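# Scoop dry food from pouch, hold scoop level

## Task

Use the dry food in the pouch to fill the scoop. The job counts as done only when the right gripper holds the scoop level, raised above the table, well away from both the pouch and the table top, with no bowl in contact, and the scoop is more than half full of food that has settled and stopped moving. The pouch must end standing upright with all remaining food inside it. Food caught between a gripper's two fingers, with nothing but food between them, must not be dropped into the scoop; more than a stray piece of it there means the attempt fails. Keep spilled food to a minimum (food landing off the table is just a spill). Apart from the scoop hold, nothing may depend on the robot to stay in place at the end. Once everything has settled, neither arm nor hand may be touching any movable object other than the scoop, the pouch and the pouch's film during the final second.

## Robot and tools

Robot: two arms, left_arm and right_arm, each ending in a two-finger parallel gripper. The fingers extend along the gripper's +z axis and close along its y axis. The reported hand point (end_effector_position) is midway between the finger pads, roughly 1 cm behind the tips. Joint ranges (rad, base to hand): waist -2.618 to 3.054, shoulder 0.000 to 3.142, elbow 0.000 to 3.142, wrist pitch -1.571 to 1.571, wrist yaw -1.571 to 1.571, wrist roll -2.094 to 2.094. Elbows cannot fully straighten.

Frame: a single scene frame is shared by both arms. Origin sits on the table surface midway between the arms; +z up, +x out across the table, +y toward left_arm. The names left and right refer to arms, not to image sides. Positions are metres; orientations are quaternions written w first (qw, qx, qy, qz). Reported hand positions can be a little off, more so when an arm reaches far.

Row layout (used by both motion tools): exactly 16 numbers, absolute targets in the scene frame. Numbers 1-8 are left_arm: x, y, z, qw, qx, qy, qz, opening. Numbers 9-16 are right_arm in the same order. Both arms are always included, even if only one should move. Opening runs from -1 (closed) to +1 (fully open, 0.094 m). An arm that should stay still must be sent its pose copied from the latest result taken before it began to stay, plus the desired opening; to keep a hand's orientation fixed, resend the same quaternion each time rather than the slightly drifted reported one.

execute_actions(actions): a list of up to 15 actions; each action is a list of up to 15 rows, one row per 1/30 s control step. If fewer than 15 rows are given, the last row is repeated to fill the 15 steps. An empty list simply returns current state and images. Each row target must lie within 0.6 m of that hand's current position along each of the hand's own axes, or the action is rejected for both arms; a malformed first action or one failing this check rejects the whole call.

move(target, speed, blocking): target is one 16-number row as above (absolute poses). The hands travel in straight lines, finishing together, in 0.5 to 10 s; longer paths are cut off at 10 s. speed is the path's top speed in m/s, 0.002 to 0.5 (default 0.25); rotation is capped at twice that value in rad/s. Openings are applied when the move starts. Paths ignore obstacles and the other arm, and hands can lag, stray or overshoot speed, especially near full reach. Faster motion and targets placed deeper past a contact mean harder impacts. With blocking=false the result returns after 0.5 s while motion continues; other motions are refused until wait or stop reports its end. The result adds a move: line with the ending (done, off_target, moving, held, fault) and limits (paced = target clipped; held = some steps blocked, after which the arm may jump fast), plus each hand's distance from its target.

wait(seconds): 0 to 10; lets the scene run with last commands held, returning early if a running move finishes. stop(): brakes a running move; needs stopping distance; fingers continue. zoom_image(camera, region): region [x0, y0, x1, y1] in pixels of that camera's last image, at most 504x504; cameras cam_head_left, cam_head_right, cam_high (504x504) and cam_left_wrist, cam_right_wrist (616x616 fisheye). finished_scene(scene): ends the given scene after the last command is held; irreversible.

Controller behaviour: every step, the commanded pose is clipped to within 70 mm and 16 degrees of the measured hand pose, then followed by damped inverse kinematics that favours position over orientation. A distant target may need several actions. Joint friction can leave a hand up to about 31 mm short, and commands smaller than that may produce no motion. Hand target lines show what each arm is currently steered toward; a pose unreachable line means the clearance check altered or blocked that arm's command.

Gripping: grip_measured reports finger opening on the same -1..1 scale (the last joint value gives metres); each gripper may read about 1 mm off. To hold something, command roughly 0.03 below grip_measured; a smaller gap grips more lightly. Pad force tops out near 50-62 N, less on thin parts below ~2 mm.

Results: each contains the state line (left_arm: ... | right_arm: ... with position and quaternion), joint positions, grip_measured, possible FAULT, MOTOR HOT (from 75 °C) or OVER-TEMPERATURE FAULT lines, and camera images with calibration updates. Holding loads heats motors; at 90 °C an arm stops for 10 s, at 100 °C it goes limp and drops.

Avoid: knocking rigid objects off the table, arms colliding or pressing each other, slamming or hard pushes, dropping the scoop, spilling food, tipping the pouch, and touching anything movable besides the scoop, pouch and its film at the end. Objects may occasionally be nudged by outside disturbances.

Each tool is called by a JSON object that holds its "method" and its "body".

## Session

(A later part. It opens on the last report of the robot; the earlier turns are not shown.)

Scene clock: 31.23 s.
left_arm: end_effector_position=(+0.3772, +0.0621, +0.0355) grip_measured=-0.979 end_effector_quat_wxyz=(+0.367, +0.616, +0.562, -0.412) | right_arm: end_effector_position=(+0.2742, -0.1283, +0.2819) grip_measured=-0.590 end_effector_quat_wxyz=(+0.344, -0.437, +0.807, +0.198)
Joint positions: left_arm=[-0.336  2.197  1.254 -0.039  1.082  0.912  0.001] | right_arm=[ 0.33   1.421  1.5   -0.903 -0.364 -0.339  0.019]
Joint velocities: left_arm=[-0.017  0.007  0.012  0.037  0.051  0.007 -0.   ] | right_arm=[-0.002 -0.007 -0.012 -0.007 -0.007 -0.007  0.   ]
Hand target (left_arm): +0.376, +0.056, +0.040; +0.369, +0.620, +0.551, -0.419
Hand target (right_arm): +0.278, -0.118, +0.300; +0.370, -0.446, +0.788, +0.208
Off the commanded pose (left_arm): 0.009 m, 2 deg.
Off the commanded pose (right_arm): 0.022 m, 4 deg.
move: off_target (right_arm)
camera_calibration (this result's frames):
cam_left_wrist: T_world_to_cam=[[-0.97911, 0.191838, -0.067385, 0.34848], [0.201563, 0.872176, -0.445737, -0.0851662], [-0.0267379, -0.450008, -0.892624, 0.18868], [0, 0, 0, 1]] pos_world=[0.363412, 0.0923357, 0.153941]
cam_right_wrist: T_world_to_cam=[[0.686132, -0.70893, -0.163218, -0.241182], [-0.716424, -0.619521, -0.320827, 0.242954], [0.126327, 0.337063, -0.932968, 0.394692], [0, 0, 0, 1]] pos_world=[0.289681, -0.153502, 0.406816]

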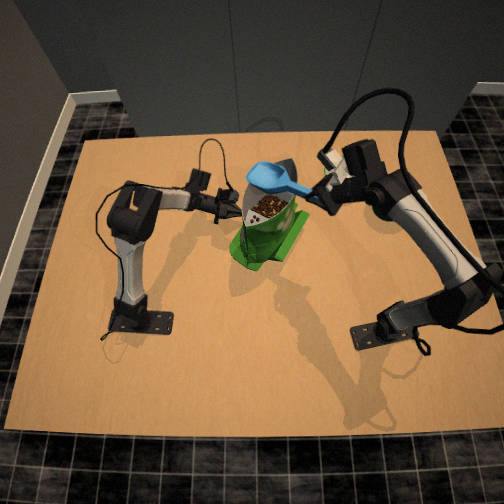

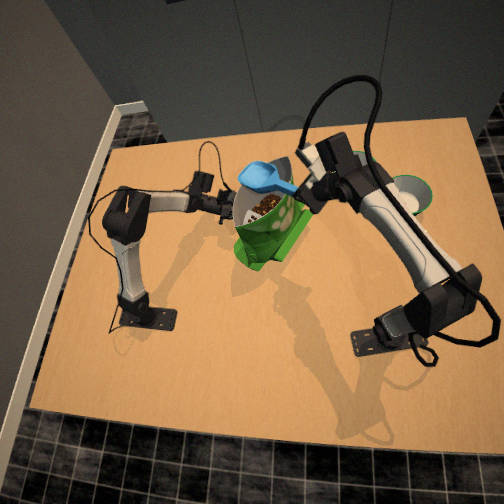

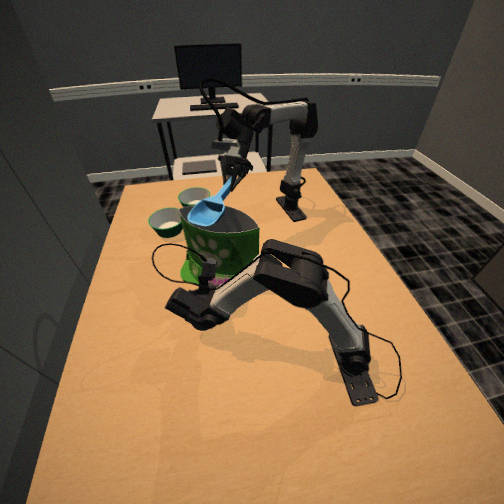

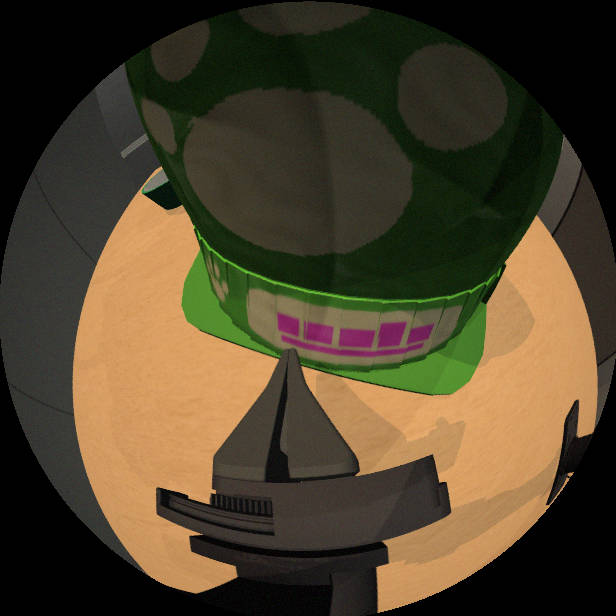

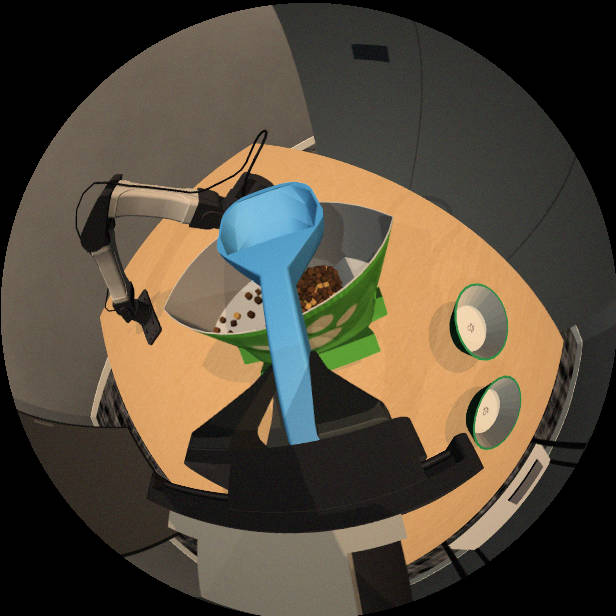

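{"method": "move", "body": {"target": [0.355,0.05,0.04,0.37,0.62,0.55,-0.42,-1, 0.285,-0.105,0.275,0.151,-0.485,0.857,0.085,-0.63], "speed": 0.15}}

Scene clock: 33.37 s.
left_arm: end_effector_position=(+0.3646, +0.0590, +0.0294) grip_measured=-0.979 end_effector_quat_wxyz=(+0.364, +0.613, +0.567, -0.412) | right_arm: end_effector_position=(+0.2866, -0.1101, +0.2841) grip_measured=-0.590 end_effector_quat_wxyz=(+0.184, -0.476, +0.854, +0.096)
Joint positions: left_arm=[-0.357  2.179  1.185  0.042  1.066  0.866  0.001] | right_arm=[ 0.445  1.9    2.278 -1.555 -0.146 -0.364  0.019]
Joint velocities: left_arm=[-0.002 -0.007  0.012 -0.022 -0.066 -0.007  0.001] | right_arm=[ 0.002 -0.002 -0.027 -0.051  0.037 -0.007 -0.   ]
Hand target (left_arm): +0.355, +0.050, +0.040; +0.369, +0.621, +0.550, -0.419
Hand target (right_arm): +0.284, -0.106, +0.275; +0.165, -0.484, +0.855, +0.090
Off the commanded pose (left_arm): 0.017 m, 2 deg.
Off the commanded pose (right_arm): 0.011 m, 4 deg.
joint sent to its limit (right arm) — the command would take joint 4 (wrist pitch) past its lower limit, so that joint was sent only as far as its limit.
move: off_target (left_arm, right_arm)
camera_calibration (this result's frames):
cam_left_wrist: T_world_to_cam=[[-0.98108, 0.185136, -0.0566236, 0.337193], [0.190854, 0.875755, -0.443429, -0.079003], [-0.0325064, -0.445846, -0.894519, 0.183397], [0, 0, 0, 1]] pos_world=[0.351853, 0.0885273, 0.148113]
cam_right_wrist: T_world_to_cam=[[0.678414, -0.733868, -0.0345332, -0.273477], [-0.73235, -0.679255, 0.0476959, 0.157145], [-0.0584593, -0.00706716, -0.998265, 0.422645], [0, 0, 0, 1]] pos_world=[0.325323, -0.0909676, 0.404972]

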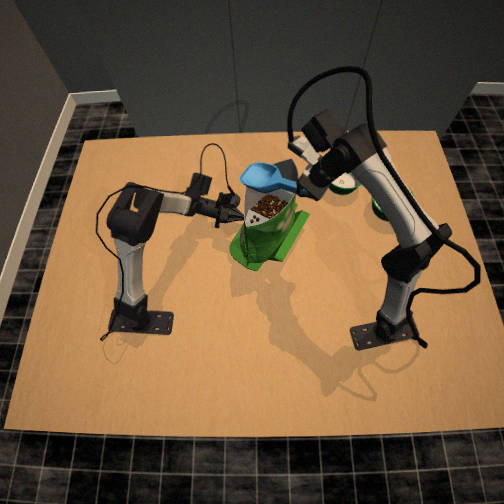

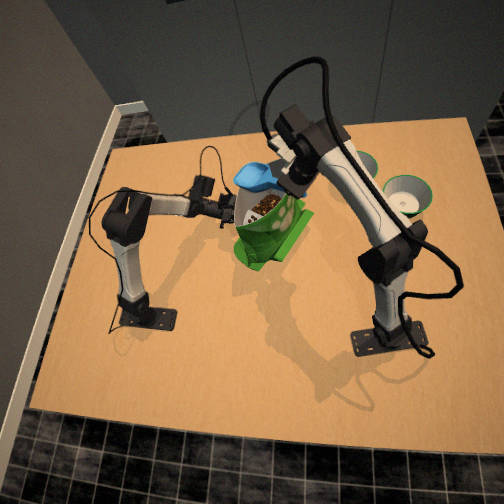

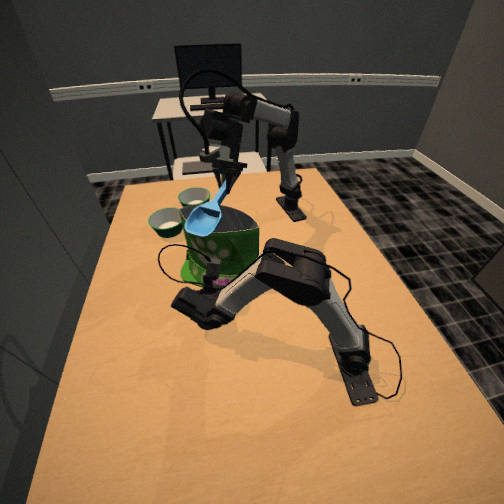

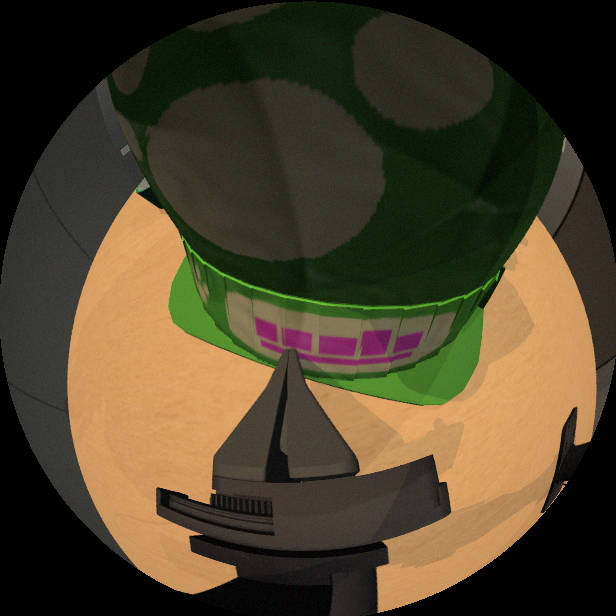

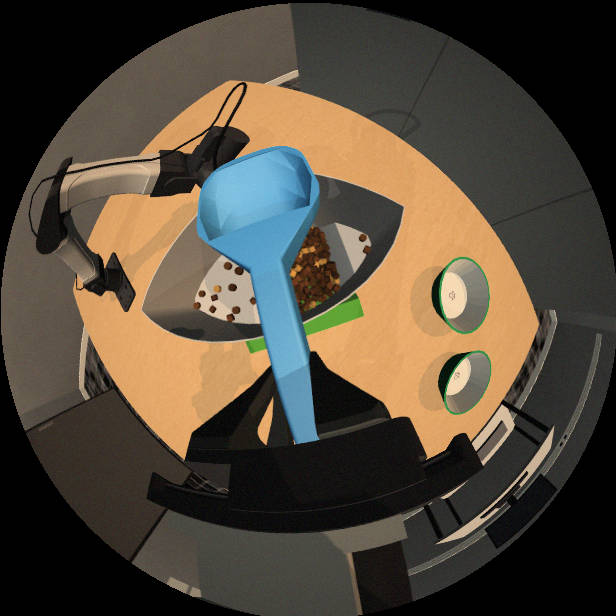

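{"method": "move", "body": {"target": [0.30,0.2,0.10,0.37,0.62,0.55,-0.42,-1, 0.16,-0.17,0.32,0.30,-0.53,0.76,0.21,-0.66], "speed": 0.2}}

{"method": "move", "body": {"target": [0.22,0.30,0.14,0.1,0.5,0.86,-0.06,-1, 0.06,0.0,0.28,0.25,-0.608,0.725,0.21,-0.66], "speed": 0.2}}

{"method": "move", "body": {"target": [0.22,0.30,0.14,0.1,0.5,0.86,-0.06,-1, 0.07,0.04,0.06,0.25,-0.608,0.725,0.21,-0.66], "speed": 0.2}}

Scene clock: 36.10 s.
left_arm: end_effector_position=(+0.2943, +0.1954, +0.1004) grip_measured=-0.979 end_effector_quat_wxyz=(+0.370, +0.620, +0.549, -0.421) | right_arm: end_effector_position=(+0.1584, -0.1724, +0.3211) grip_measured=-0.590 end_effector_quat_wxyz=(+0.293, -0.532, +0.768, +0.201)
Joint positions: left_arm=[-0.017  1.85   1.07  -0.926  1.187  1.713  0.001] | right_arm=[ 0.364  1.201  1.6   -1.358 -0.422 -0.533  0.019]
Joint velocities: left_arm=[-0.012  0.002  0.002 -0.081  0.022  0.022  0.   ] | right_arm=[-0.017  0.012  0.002  0.037 -0.066 -0.007 -0.001]
Hand target (left_arm): +0.298, +0.197, +0.103; +0.373, +0.617, +0.549, -0.423
Hand target (right_arm): +0.160, -0.171, +0.320; +0.303, -0.532, +0.763, +0.209
Off the commanded pose (left_arm): 0.007 m, 0 deg.
Off the commanded pose (right_arm): 0.003 m, 2 deg.
move: done
camera_calibration (this result's frames):
cam_left_wrist: T_world_to_cam=[[-0.973673, 0.214767, -0.0763968, 0.240938], [0.225379, 0.856815, -0.463759, -0.157969], [-0.0341421, -0.468768, -0.882661, 0.309237], [0, 0, 0, 1]] pos_world=[0.280756, 0.228564, 0.218099]
cam_right_wrist: T_world_to_cam=[[0.817294, -0.563406, -0.120845, -0.195935], [-0.574553, -0.780863, -0.245238, 0.0707537], [0.0438051, 0.269863, -0.961902, 0.471517], [0, 0, 0, 1]] pos_world=[0.180133, -0.182387, 0.447227]

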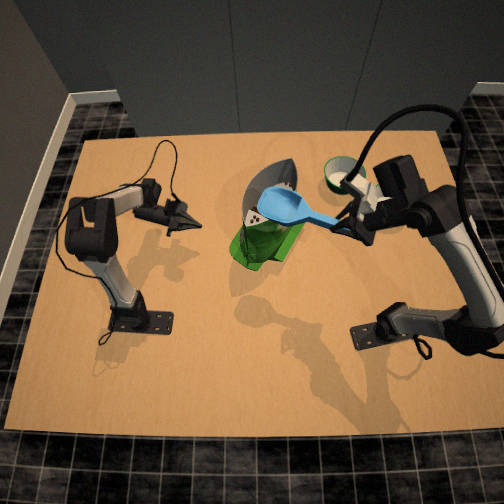

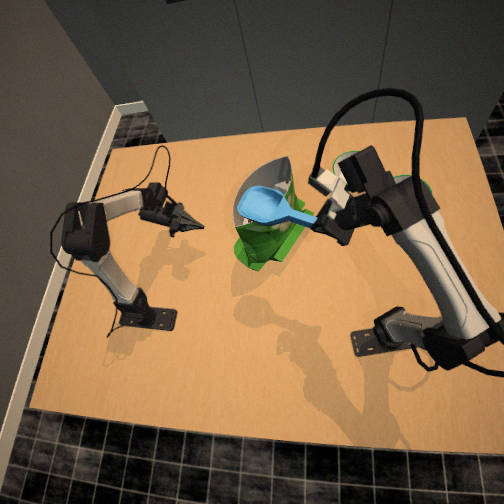

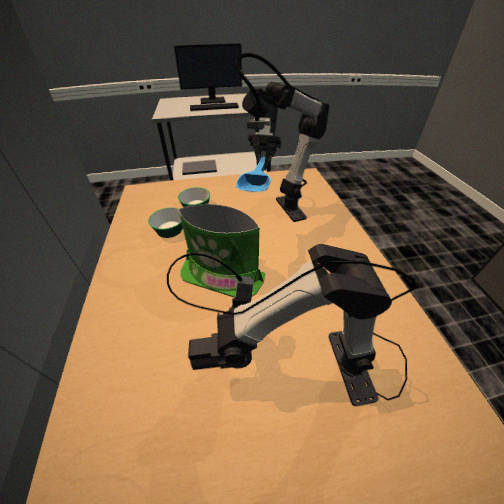

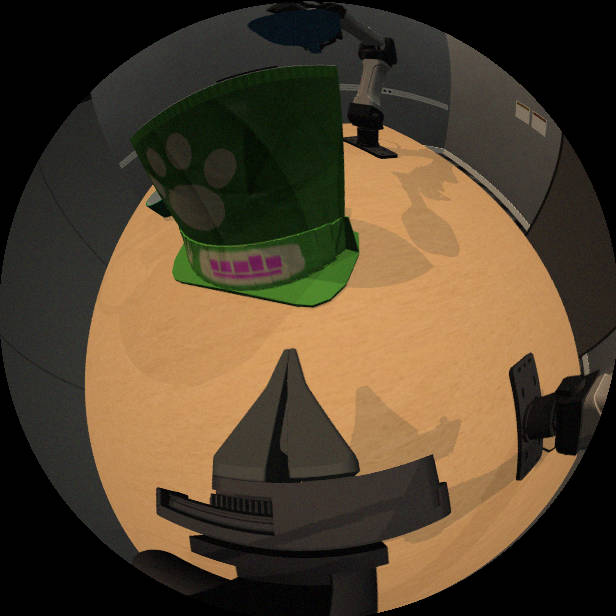

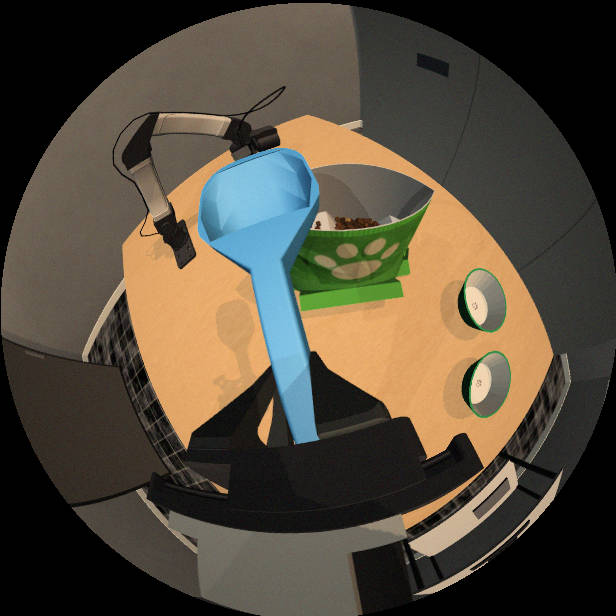

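Scene clock: 39.50 s.
left_arm: end_effector_position=(+0.2159, +0.3011, +0.1290) grip_measured=-0.979 end_effector_quat_wxyz=(+0.088, +0.496, +0.862, -0.065) | right_arm: end_effector_position=(+0.0580, -0.0147, +0.2641) grip_measured=-0.590 end_effector_quat_wxyz=(+0.223, -0.613, +0.732, +0.195)
Joint positions: left_arm=[-0.157  1.214  1.01  -1.239  0.177  0.821  0.001] | right_arm=[ 1.124  1.452  1.583 -1.104 -0.063 -0.071  0.019]
Joint velocities: left_arm=[-0.012 -0.002 -0.012  0.051 -0.022 -0.022 -0.   ] | right_arm=[ 0.002 -0.007  0.007 -0.081  0.007  0.007  0.   ]
Hand target (left_arm): +0.218, +0.300, +0.138; +0.101, +0.498, +0.859, -0.057
Hand target (right_arm): +0.060, -0.002, +0.280; +0.250, -0.608, +0.724, +0.209
Off the commanded pose (left_arm): 0.012 m, 2 deg.
Off the commanded pose (right_arm): 0.022 m, 4 deg.
move: off_target (left_arm, right_arm)
camera_calibration (this result's frames):
cam_left_wrist: T_world_to_cam=[[-0.917377, -0.394026, 0.0562382, 0.298219], [-0.325828, 0.824603, 0.462456, -0.208399], [-0.228594, 0.405922, -0.884857, 0.160172], [0, 0, 0, 1]] pos_world=[0.242291, 0.224335, 0.221333]
cam_right_wrist: T_world_to_cam=[[0.904162, -0.414349, -0.103955, -0.0391332], [-0.425038, -0.896959, -0.121684, 0.0792032], [-0.0428234, 0.154207, -0.98711, 0.388551], [0, 0, 0, 1]] pos_world=[0.0856863, -0.00509013, 0.389113]

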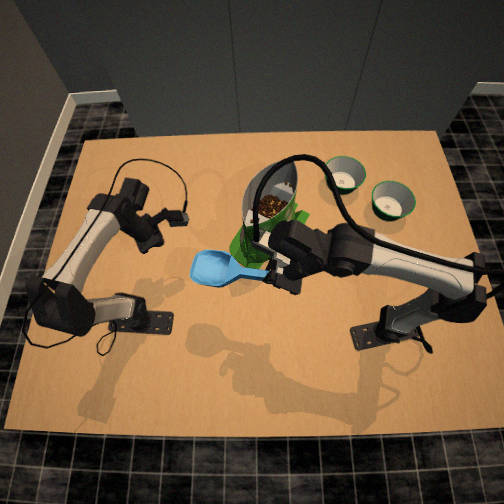

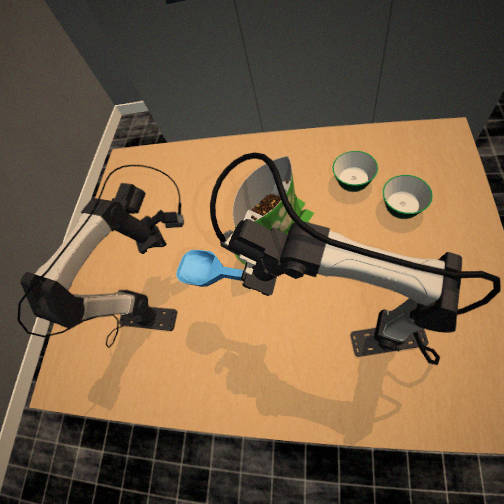

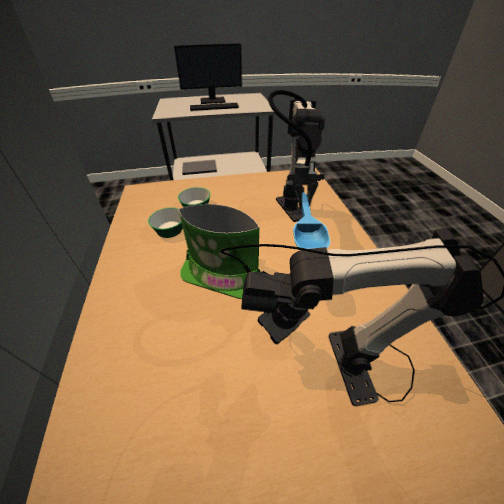

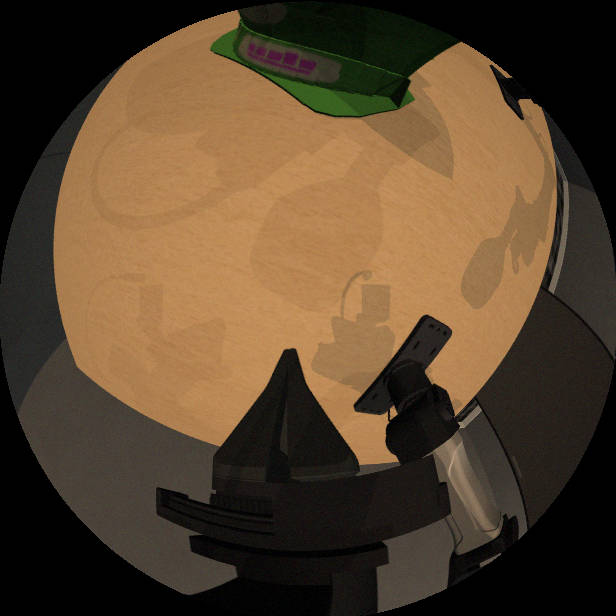

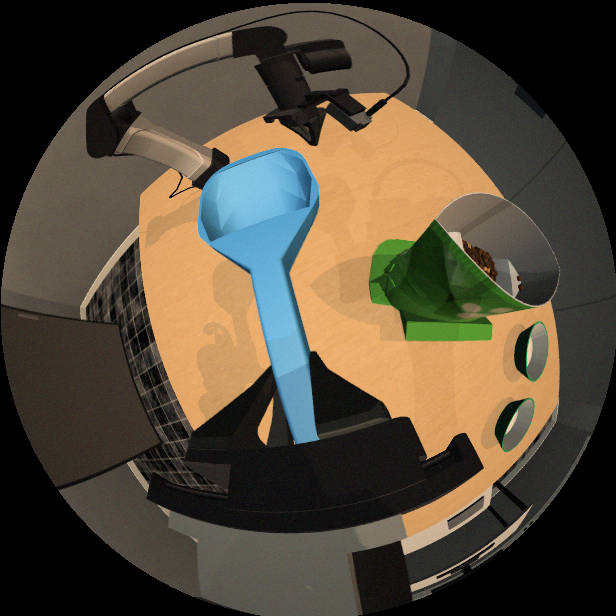

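Scene clock: 41.37 s.
left_arm: end_effector_position=(+0.2171, +0.3009, +0.1330) grip_measured=-0.979 end_effector_quat_wxyz=(+0.090, +0.496, +0.861, -0.064) | right_arm: end_effector_position=(+0.0730, +0.0385, +0.0622) grip_measured=-0.590 end_effector_quat_wxyz=(+0.241, -0.607, +0.728, +0.207)
Joint positions: left_arm=[-0.157  1.214  1.026 -1.248  0.177  0.822  0.001] | right_arm=[ 1.124  1.672  0.947 -0.202 -0.06  -0.066  0.019]
Joint velocities: left_arm=[ 0.002  0.007 -0.027  0.051 -0.051 -0.022  0.   ] | right_arm=[-0.002 -0.002 -0.017  0.007 -0.051 -0.051 -0.001]
Hand target (left_arm): +0.220, +0.300, +0.140; +0.100, +0.499, +0.859, -0.060
Hand target (right_arm): +0.070, +0.042, +0.060; +0.249, -0.607, +0.725, +0.209
Off the commanded pose (left_arm): 0.008 m, 1 deg.
Off the commanded pose (right_arm): 0.004 m, 1 deg.
move: done
camera_calibration (this result's frames):
cam_left_wrist: T_world_to_cam=[[-0.917829, -0.393622, 0.051494, 0.299583], [-0.328136, 0.825263, 0.459639, -0.208991], [-0.22342, 0.404974, -0.886611, 0.163504], [0, 0, 0, 1]] pos_world=[0.242919, 0.22418, 0.225598]
cam_right_wrist: T_world_to_cam=[[0.903084, -0.414595, -0.112023, -0.0511051], [-0.428372, -0.888184, -0.166211, 0.11144], [-0.0305864, 0.19809, -0.979706, 0.178654], [0, 0, 0, 1]] pos_world=[0.0993544, 0.0424016, 0.187826]

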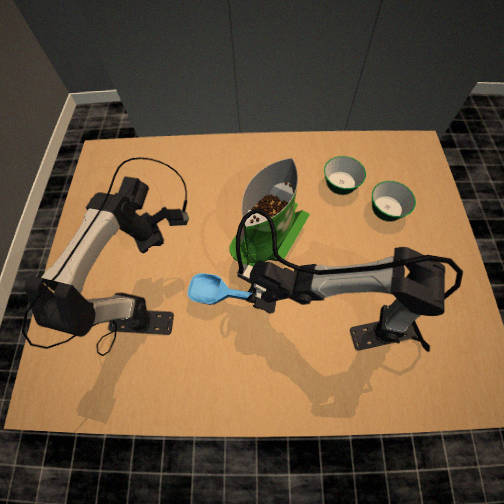

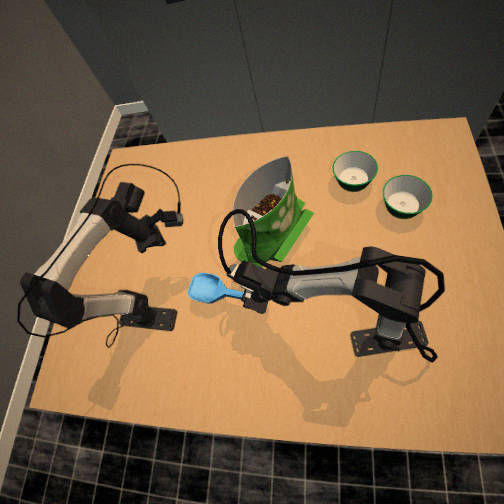

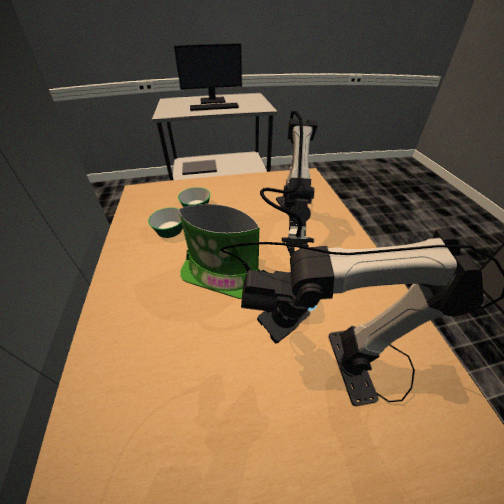

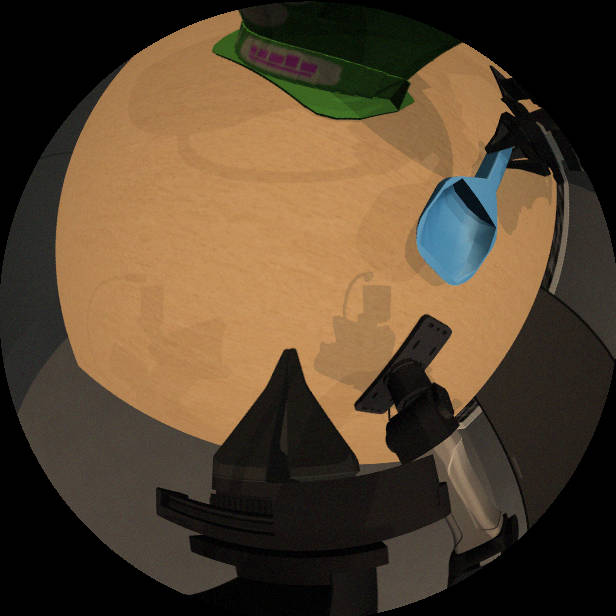

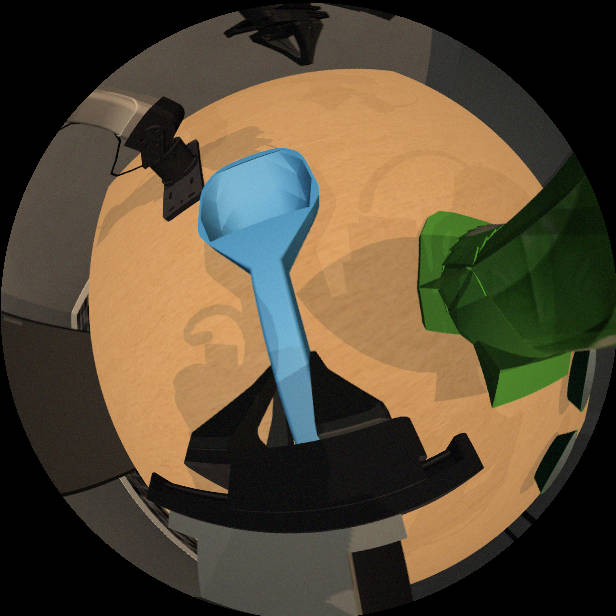

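{"method": "move", "body": {"target": [0.12,0.22,0.12,0.0,0,1,0,-1, 0.07,0.04,0.025,0.25,-0.608,0.725,0.21,-0.66], "speed": 0.2}}

{"method": "move", "body": {"target": [0.095,0.17,0.08,0.0,0,1,0,-1, 0.07,0.04,0.03,0.25,-0.608,0.725,0.21,0.0], "speed": 0.1}}

Scene clock: 44.80 s.
left_arm: end_effector_position=(+0.1210, +0.2251, +0.1178) grip_measured=-0.979 end_effector_quat_wxyz=(+0.001, -0.002, +1.000, +0.006) | right_arm: end_effector_position=(+0.0735, +0.0404, +0.0317) grip_measured=-0.590 end_effector_quat_wxyz=(+0.246, -0.606, +0.727, +0.210)
Joint positions: left_arm=[-0.912  1.235  0.999 -1.343 -0.008 -0.97   0.001] | right_arm=[ 1.124  1.741  0.876 -0.048 -0.06  -0.066  0.019]
Joint velocities: left_arm=[ 0.007 -0.012  0.012 -0.095 -0.022  0.037 -0.001] | right_arm=[-0.012  0.007 -0.012 -0.007  0.022 -0.051  0.001]
Hand target (left_arm): +0.123, +0.222, +0.121; +0.006, +0.000, +1.000, +0.010
Hand target (right_arm): +0.070, +0.040, +0.025; +0.249, -0.608, +0.724, +0.210
Off the commanded pose (left_arm): 0.006 m, 1 deg.
Off the commanded pose (right_arm): 0.008 m, 1 deg.
move: done
camera_calibration (this result's frames):
cam_left_wrist: T_world_to_cam=[[-0.104933, -0.993501, 0.0441056, 0.219889], [-0.757243, 0.108571, 0.644046, 0.0205348], [-0.644649, 0.0341829, -0.763714, 0.27917], [0, 0, 0, 1]] pos_world=[0.21859, 0.206687, 0.190282]
cam_right_wrist: T_world_to_cam=[[0.903484, -0.413139, -0.114163, -0.0542191], [-0.427763, -0.885961, -0.179145, 0.108571], [-0.0271318, 0.210689, -0.977177, 0.147607], [0, 0, 0, 1]] pos_world=[0.0994336, 0.0426904, 0.157498]

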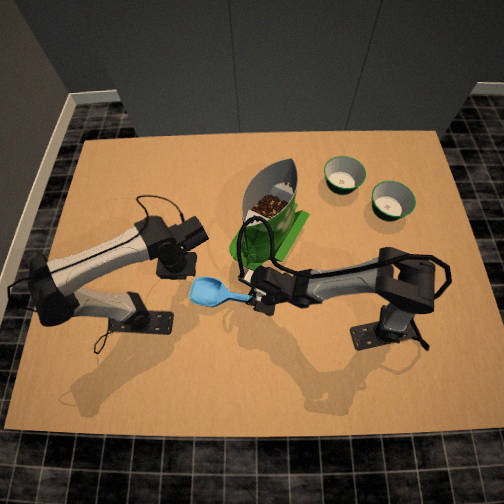

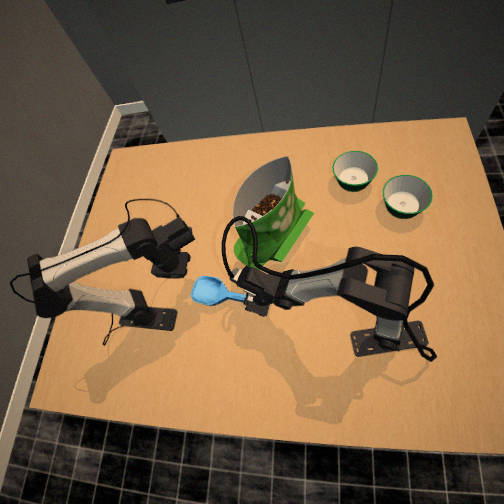

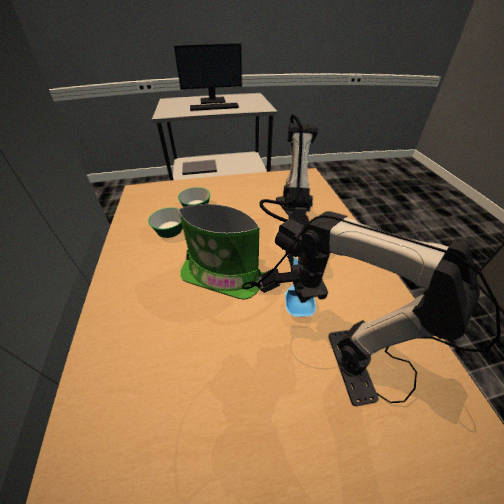

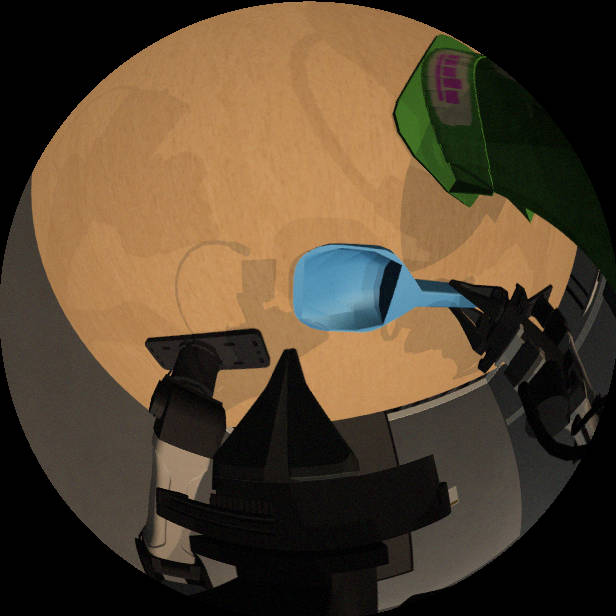

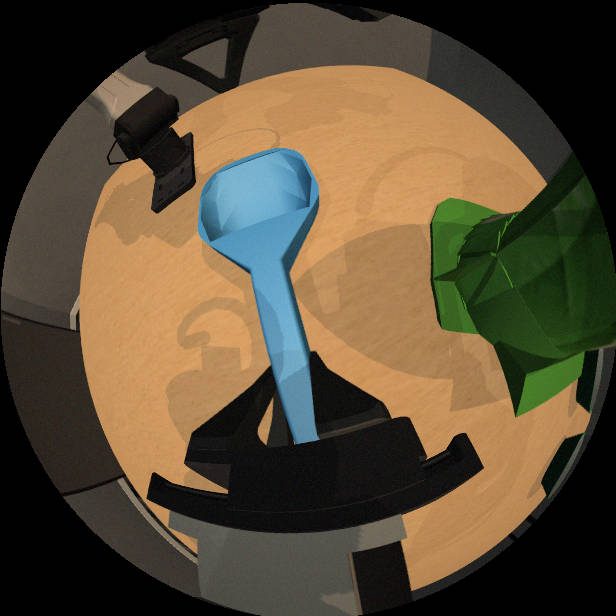

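Scene clock: 46.00 s.
left_arm: end_effector_position=(+0.0983, +0.1732, +0.0843) grip_measured=-0.979 end_effector_quat_wxyz=(+0.003, -0.002, +1.000, +0.001) | right_arm: end_effector_position=(+0.0735, +0.0403, +0.0317) grip_measured=-0.001 end_effector_quat_wxyz=(+0.246, -0.606, +0.727, +0.210)
Joint positions: left_arm=[-1.135  1.377  0.968 -1.162 -0.007 -1.192  0.001] | right_arm=[ 1.124  1.741  0.876 -0.049 -0.06  -0.066  0.047]
Joint velocities: left_arm=[-0.022  0.012 -0.002  0.007  0.037 -0.007 -0.   ] | right_arm=[-0.022 -0.012 -0.017  0.037  0.037 -0.022  0.   ]
Hand target (left_arm): +0.097, +0.171, +0.080; +0.003, +0.000, +1.000, +0.002
Hand target (right_arm): +0.070, +0.040, +0.030; +0.250, -0.608, +0.724, +0.210
Off the commanded pose (left_arm): 0.006 m, 0 deg.
Off the commanded pose (right_arm): 0.004 m, 1 deg.
move: done
camera_calibration (this result's frames):
cam_left_wrist: T_world_to_cam=[[-0.105582, -0.99299, 0.0531282, 0.166648], [-0.760743, 0.115064, 0.638773, 0.0301797], [-0.640408, 0.027026, -0.767559, 0.241941], [0, 0, 0, 1]] pos_world=[0.195495, 0.155469, 0.157572]
cam_right_wrist: T_world_to_cam=[[0.903472, -0.413181, -0.114102, -0.0542369], [-0.427781, -0.886026, -0.178776, 0.108481], [-0.0272304, 0.21033, -0.977251, 0.14759], [0, 0, 0, 1]] pos_world=[0.0994266, 0.0426652, 0.157437]

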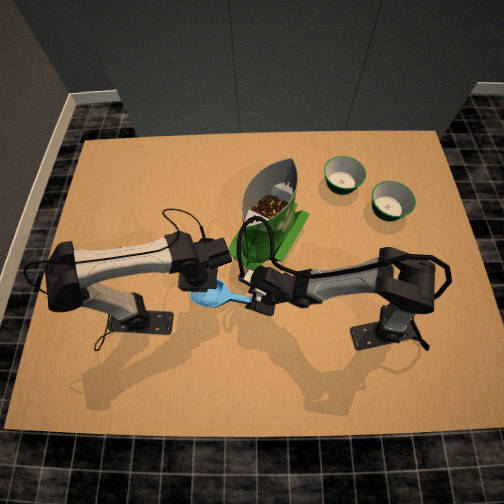

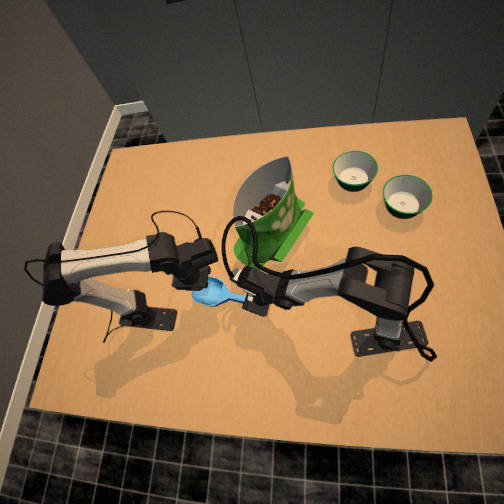

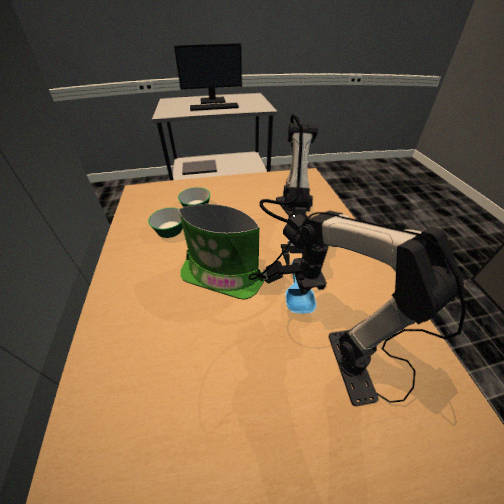

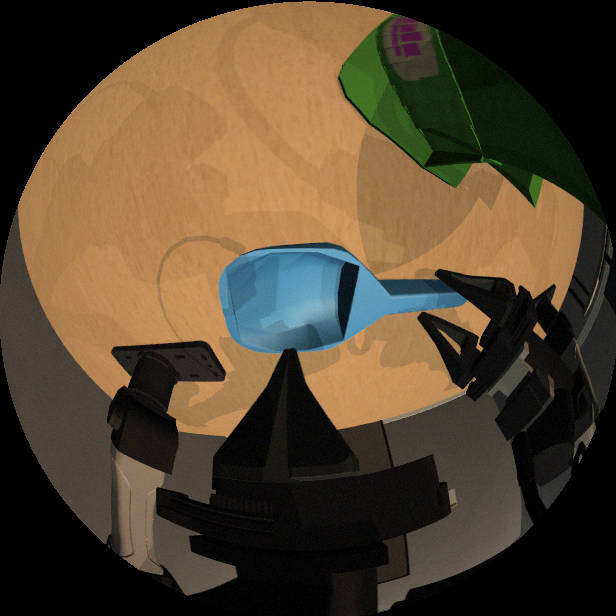

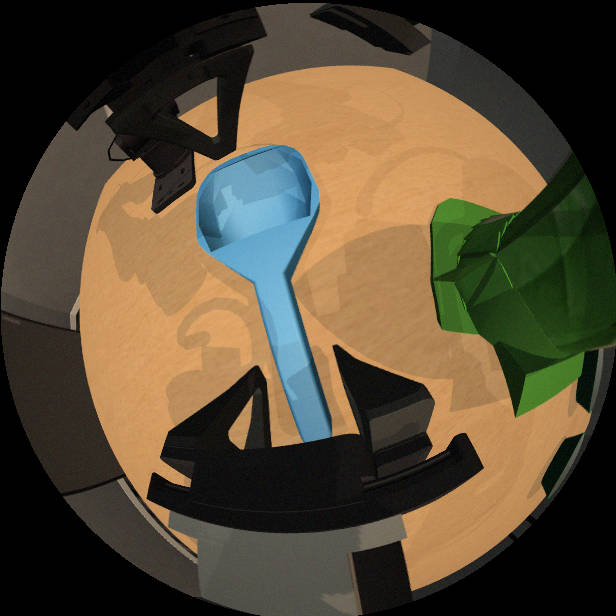

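{"method": "move", "body": {"target": [0.098,0.165,0.015,0.0,0,1,0,-1, 0.07,0.04,0.035,0.482,-0.5,0.595,0.404,0.0], "speed": 0.12}}

Scene clock: 49.73 s.
left_arm: end_effector_position=(+0.1008, +0.1667, +0.0202) grip_measured=-0.979 end_effector_quat_wxyz=(+0.004, -0.002, +1.000, -0.001) | right_arm: end_effector_position=(+0.0744, +0.0491, +0.0423) grip_measured=-0.001 end_effector_quat_wxyz=(+0.496, -0.494, +0.592, +0.400)
Joint positions: left_arm=[-1.135  1.483  0.789 -0.872 -0.006 -1.193  0.001] | right_arm=[ 1.124  2.118  0.424  1.504 -0.069 -0.031  0.047]
Joint velocities: left_arm=[-0.002 -0.007 -0.012  0.007  0.007 -0.051  0.001] | right_arm=[-0.002  0.012 -0.007 -0.11   0.007 -0.051 -0.   ]
Hand target (left_arm): +0.098, +0.166, +0.015; +0.000, +0.000, +1.000, +0.000
Hand target (right_arm): +0.070, +0.041, +0.033; +0.485, -0.499, +0.596, +0.400
Off the commanded pose (left_arm): 0.006 m, 1 deg.
Off the commanded pose (right_arm): 0.012 m, 2 deg.
move: off_target (right_arm)
camera_calibration (this result's frames):
cam_left_wrist: T_world_to_cam=[[-0.104519, -0.992818, 0.0582044, 0.163608], [-0.761695, 0.117543, 0.637185, 0.0734859], [-0.639451, 0.0222641, -0.76851, 0.195205], [0, 0, 0, 1]] pos_world=[0.197898, 0.149449, 0.0936698]
cam_right_wrist: T_world_to_cam=[[0.927183, -0.298247, -0.226674, -0.0528184], [-0.358704, -0.532394, -0.766739, 0.120853], [0.107997, 0.792216, -0.600609, 0.10155], [0, 0, 0, 1]] pos_world=[0.0813555, -0.0318614, 0.141682]

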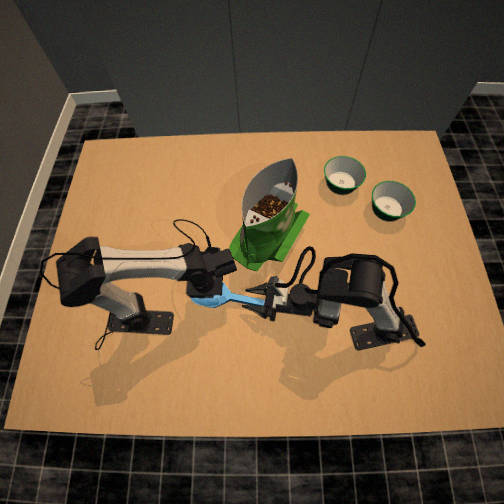

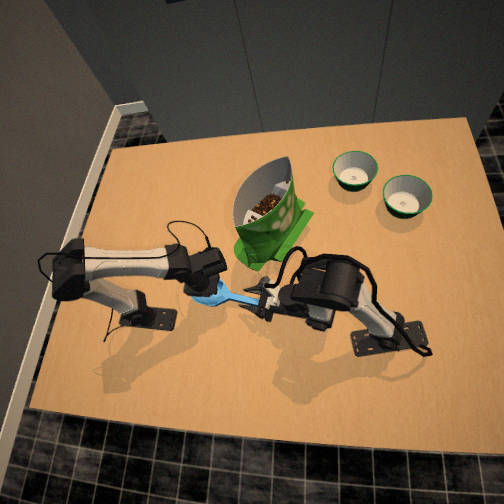

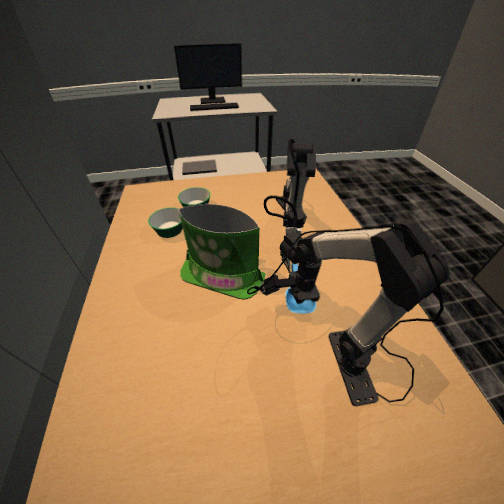

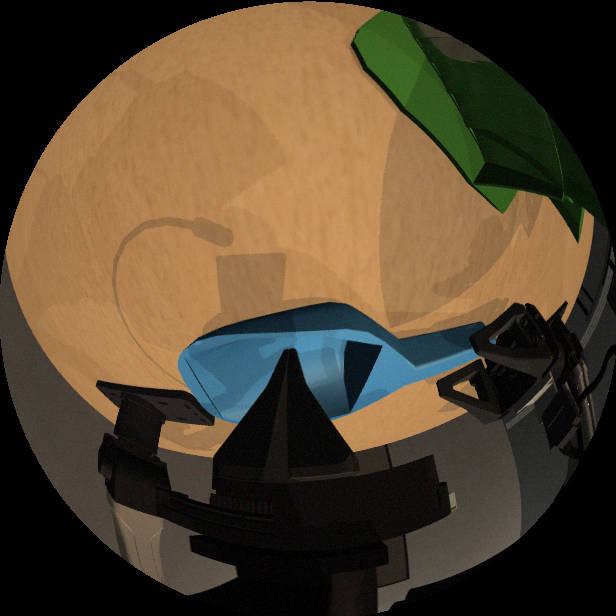

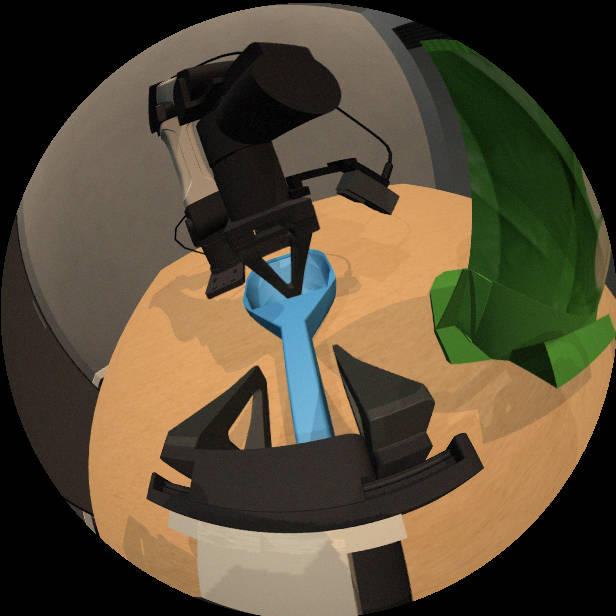

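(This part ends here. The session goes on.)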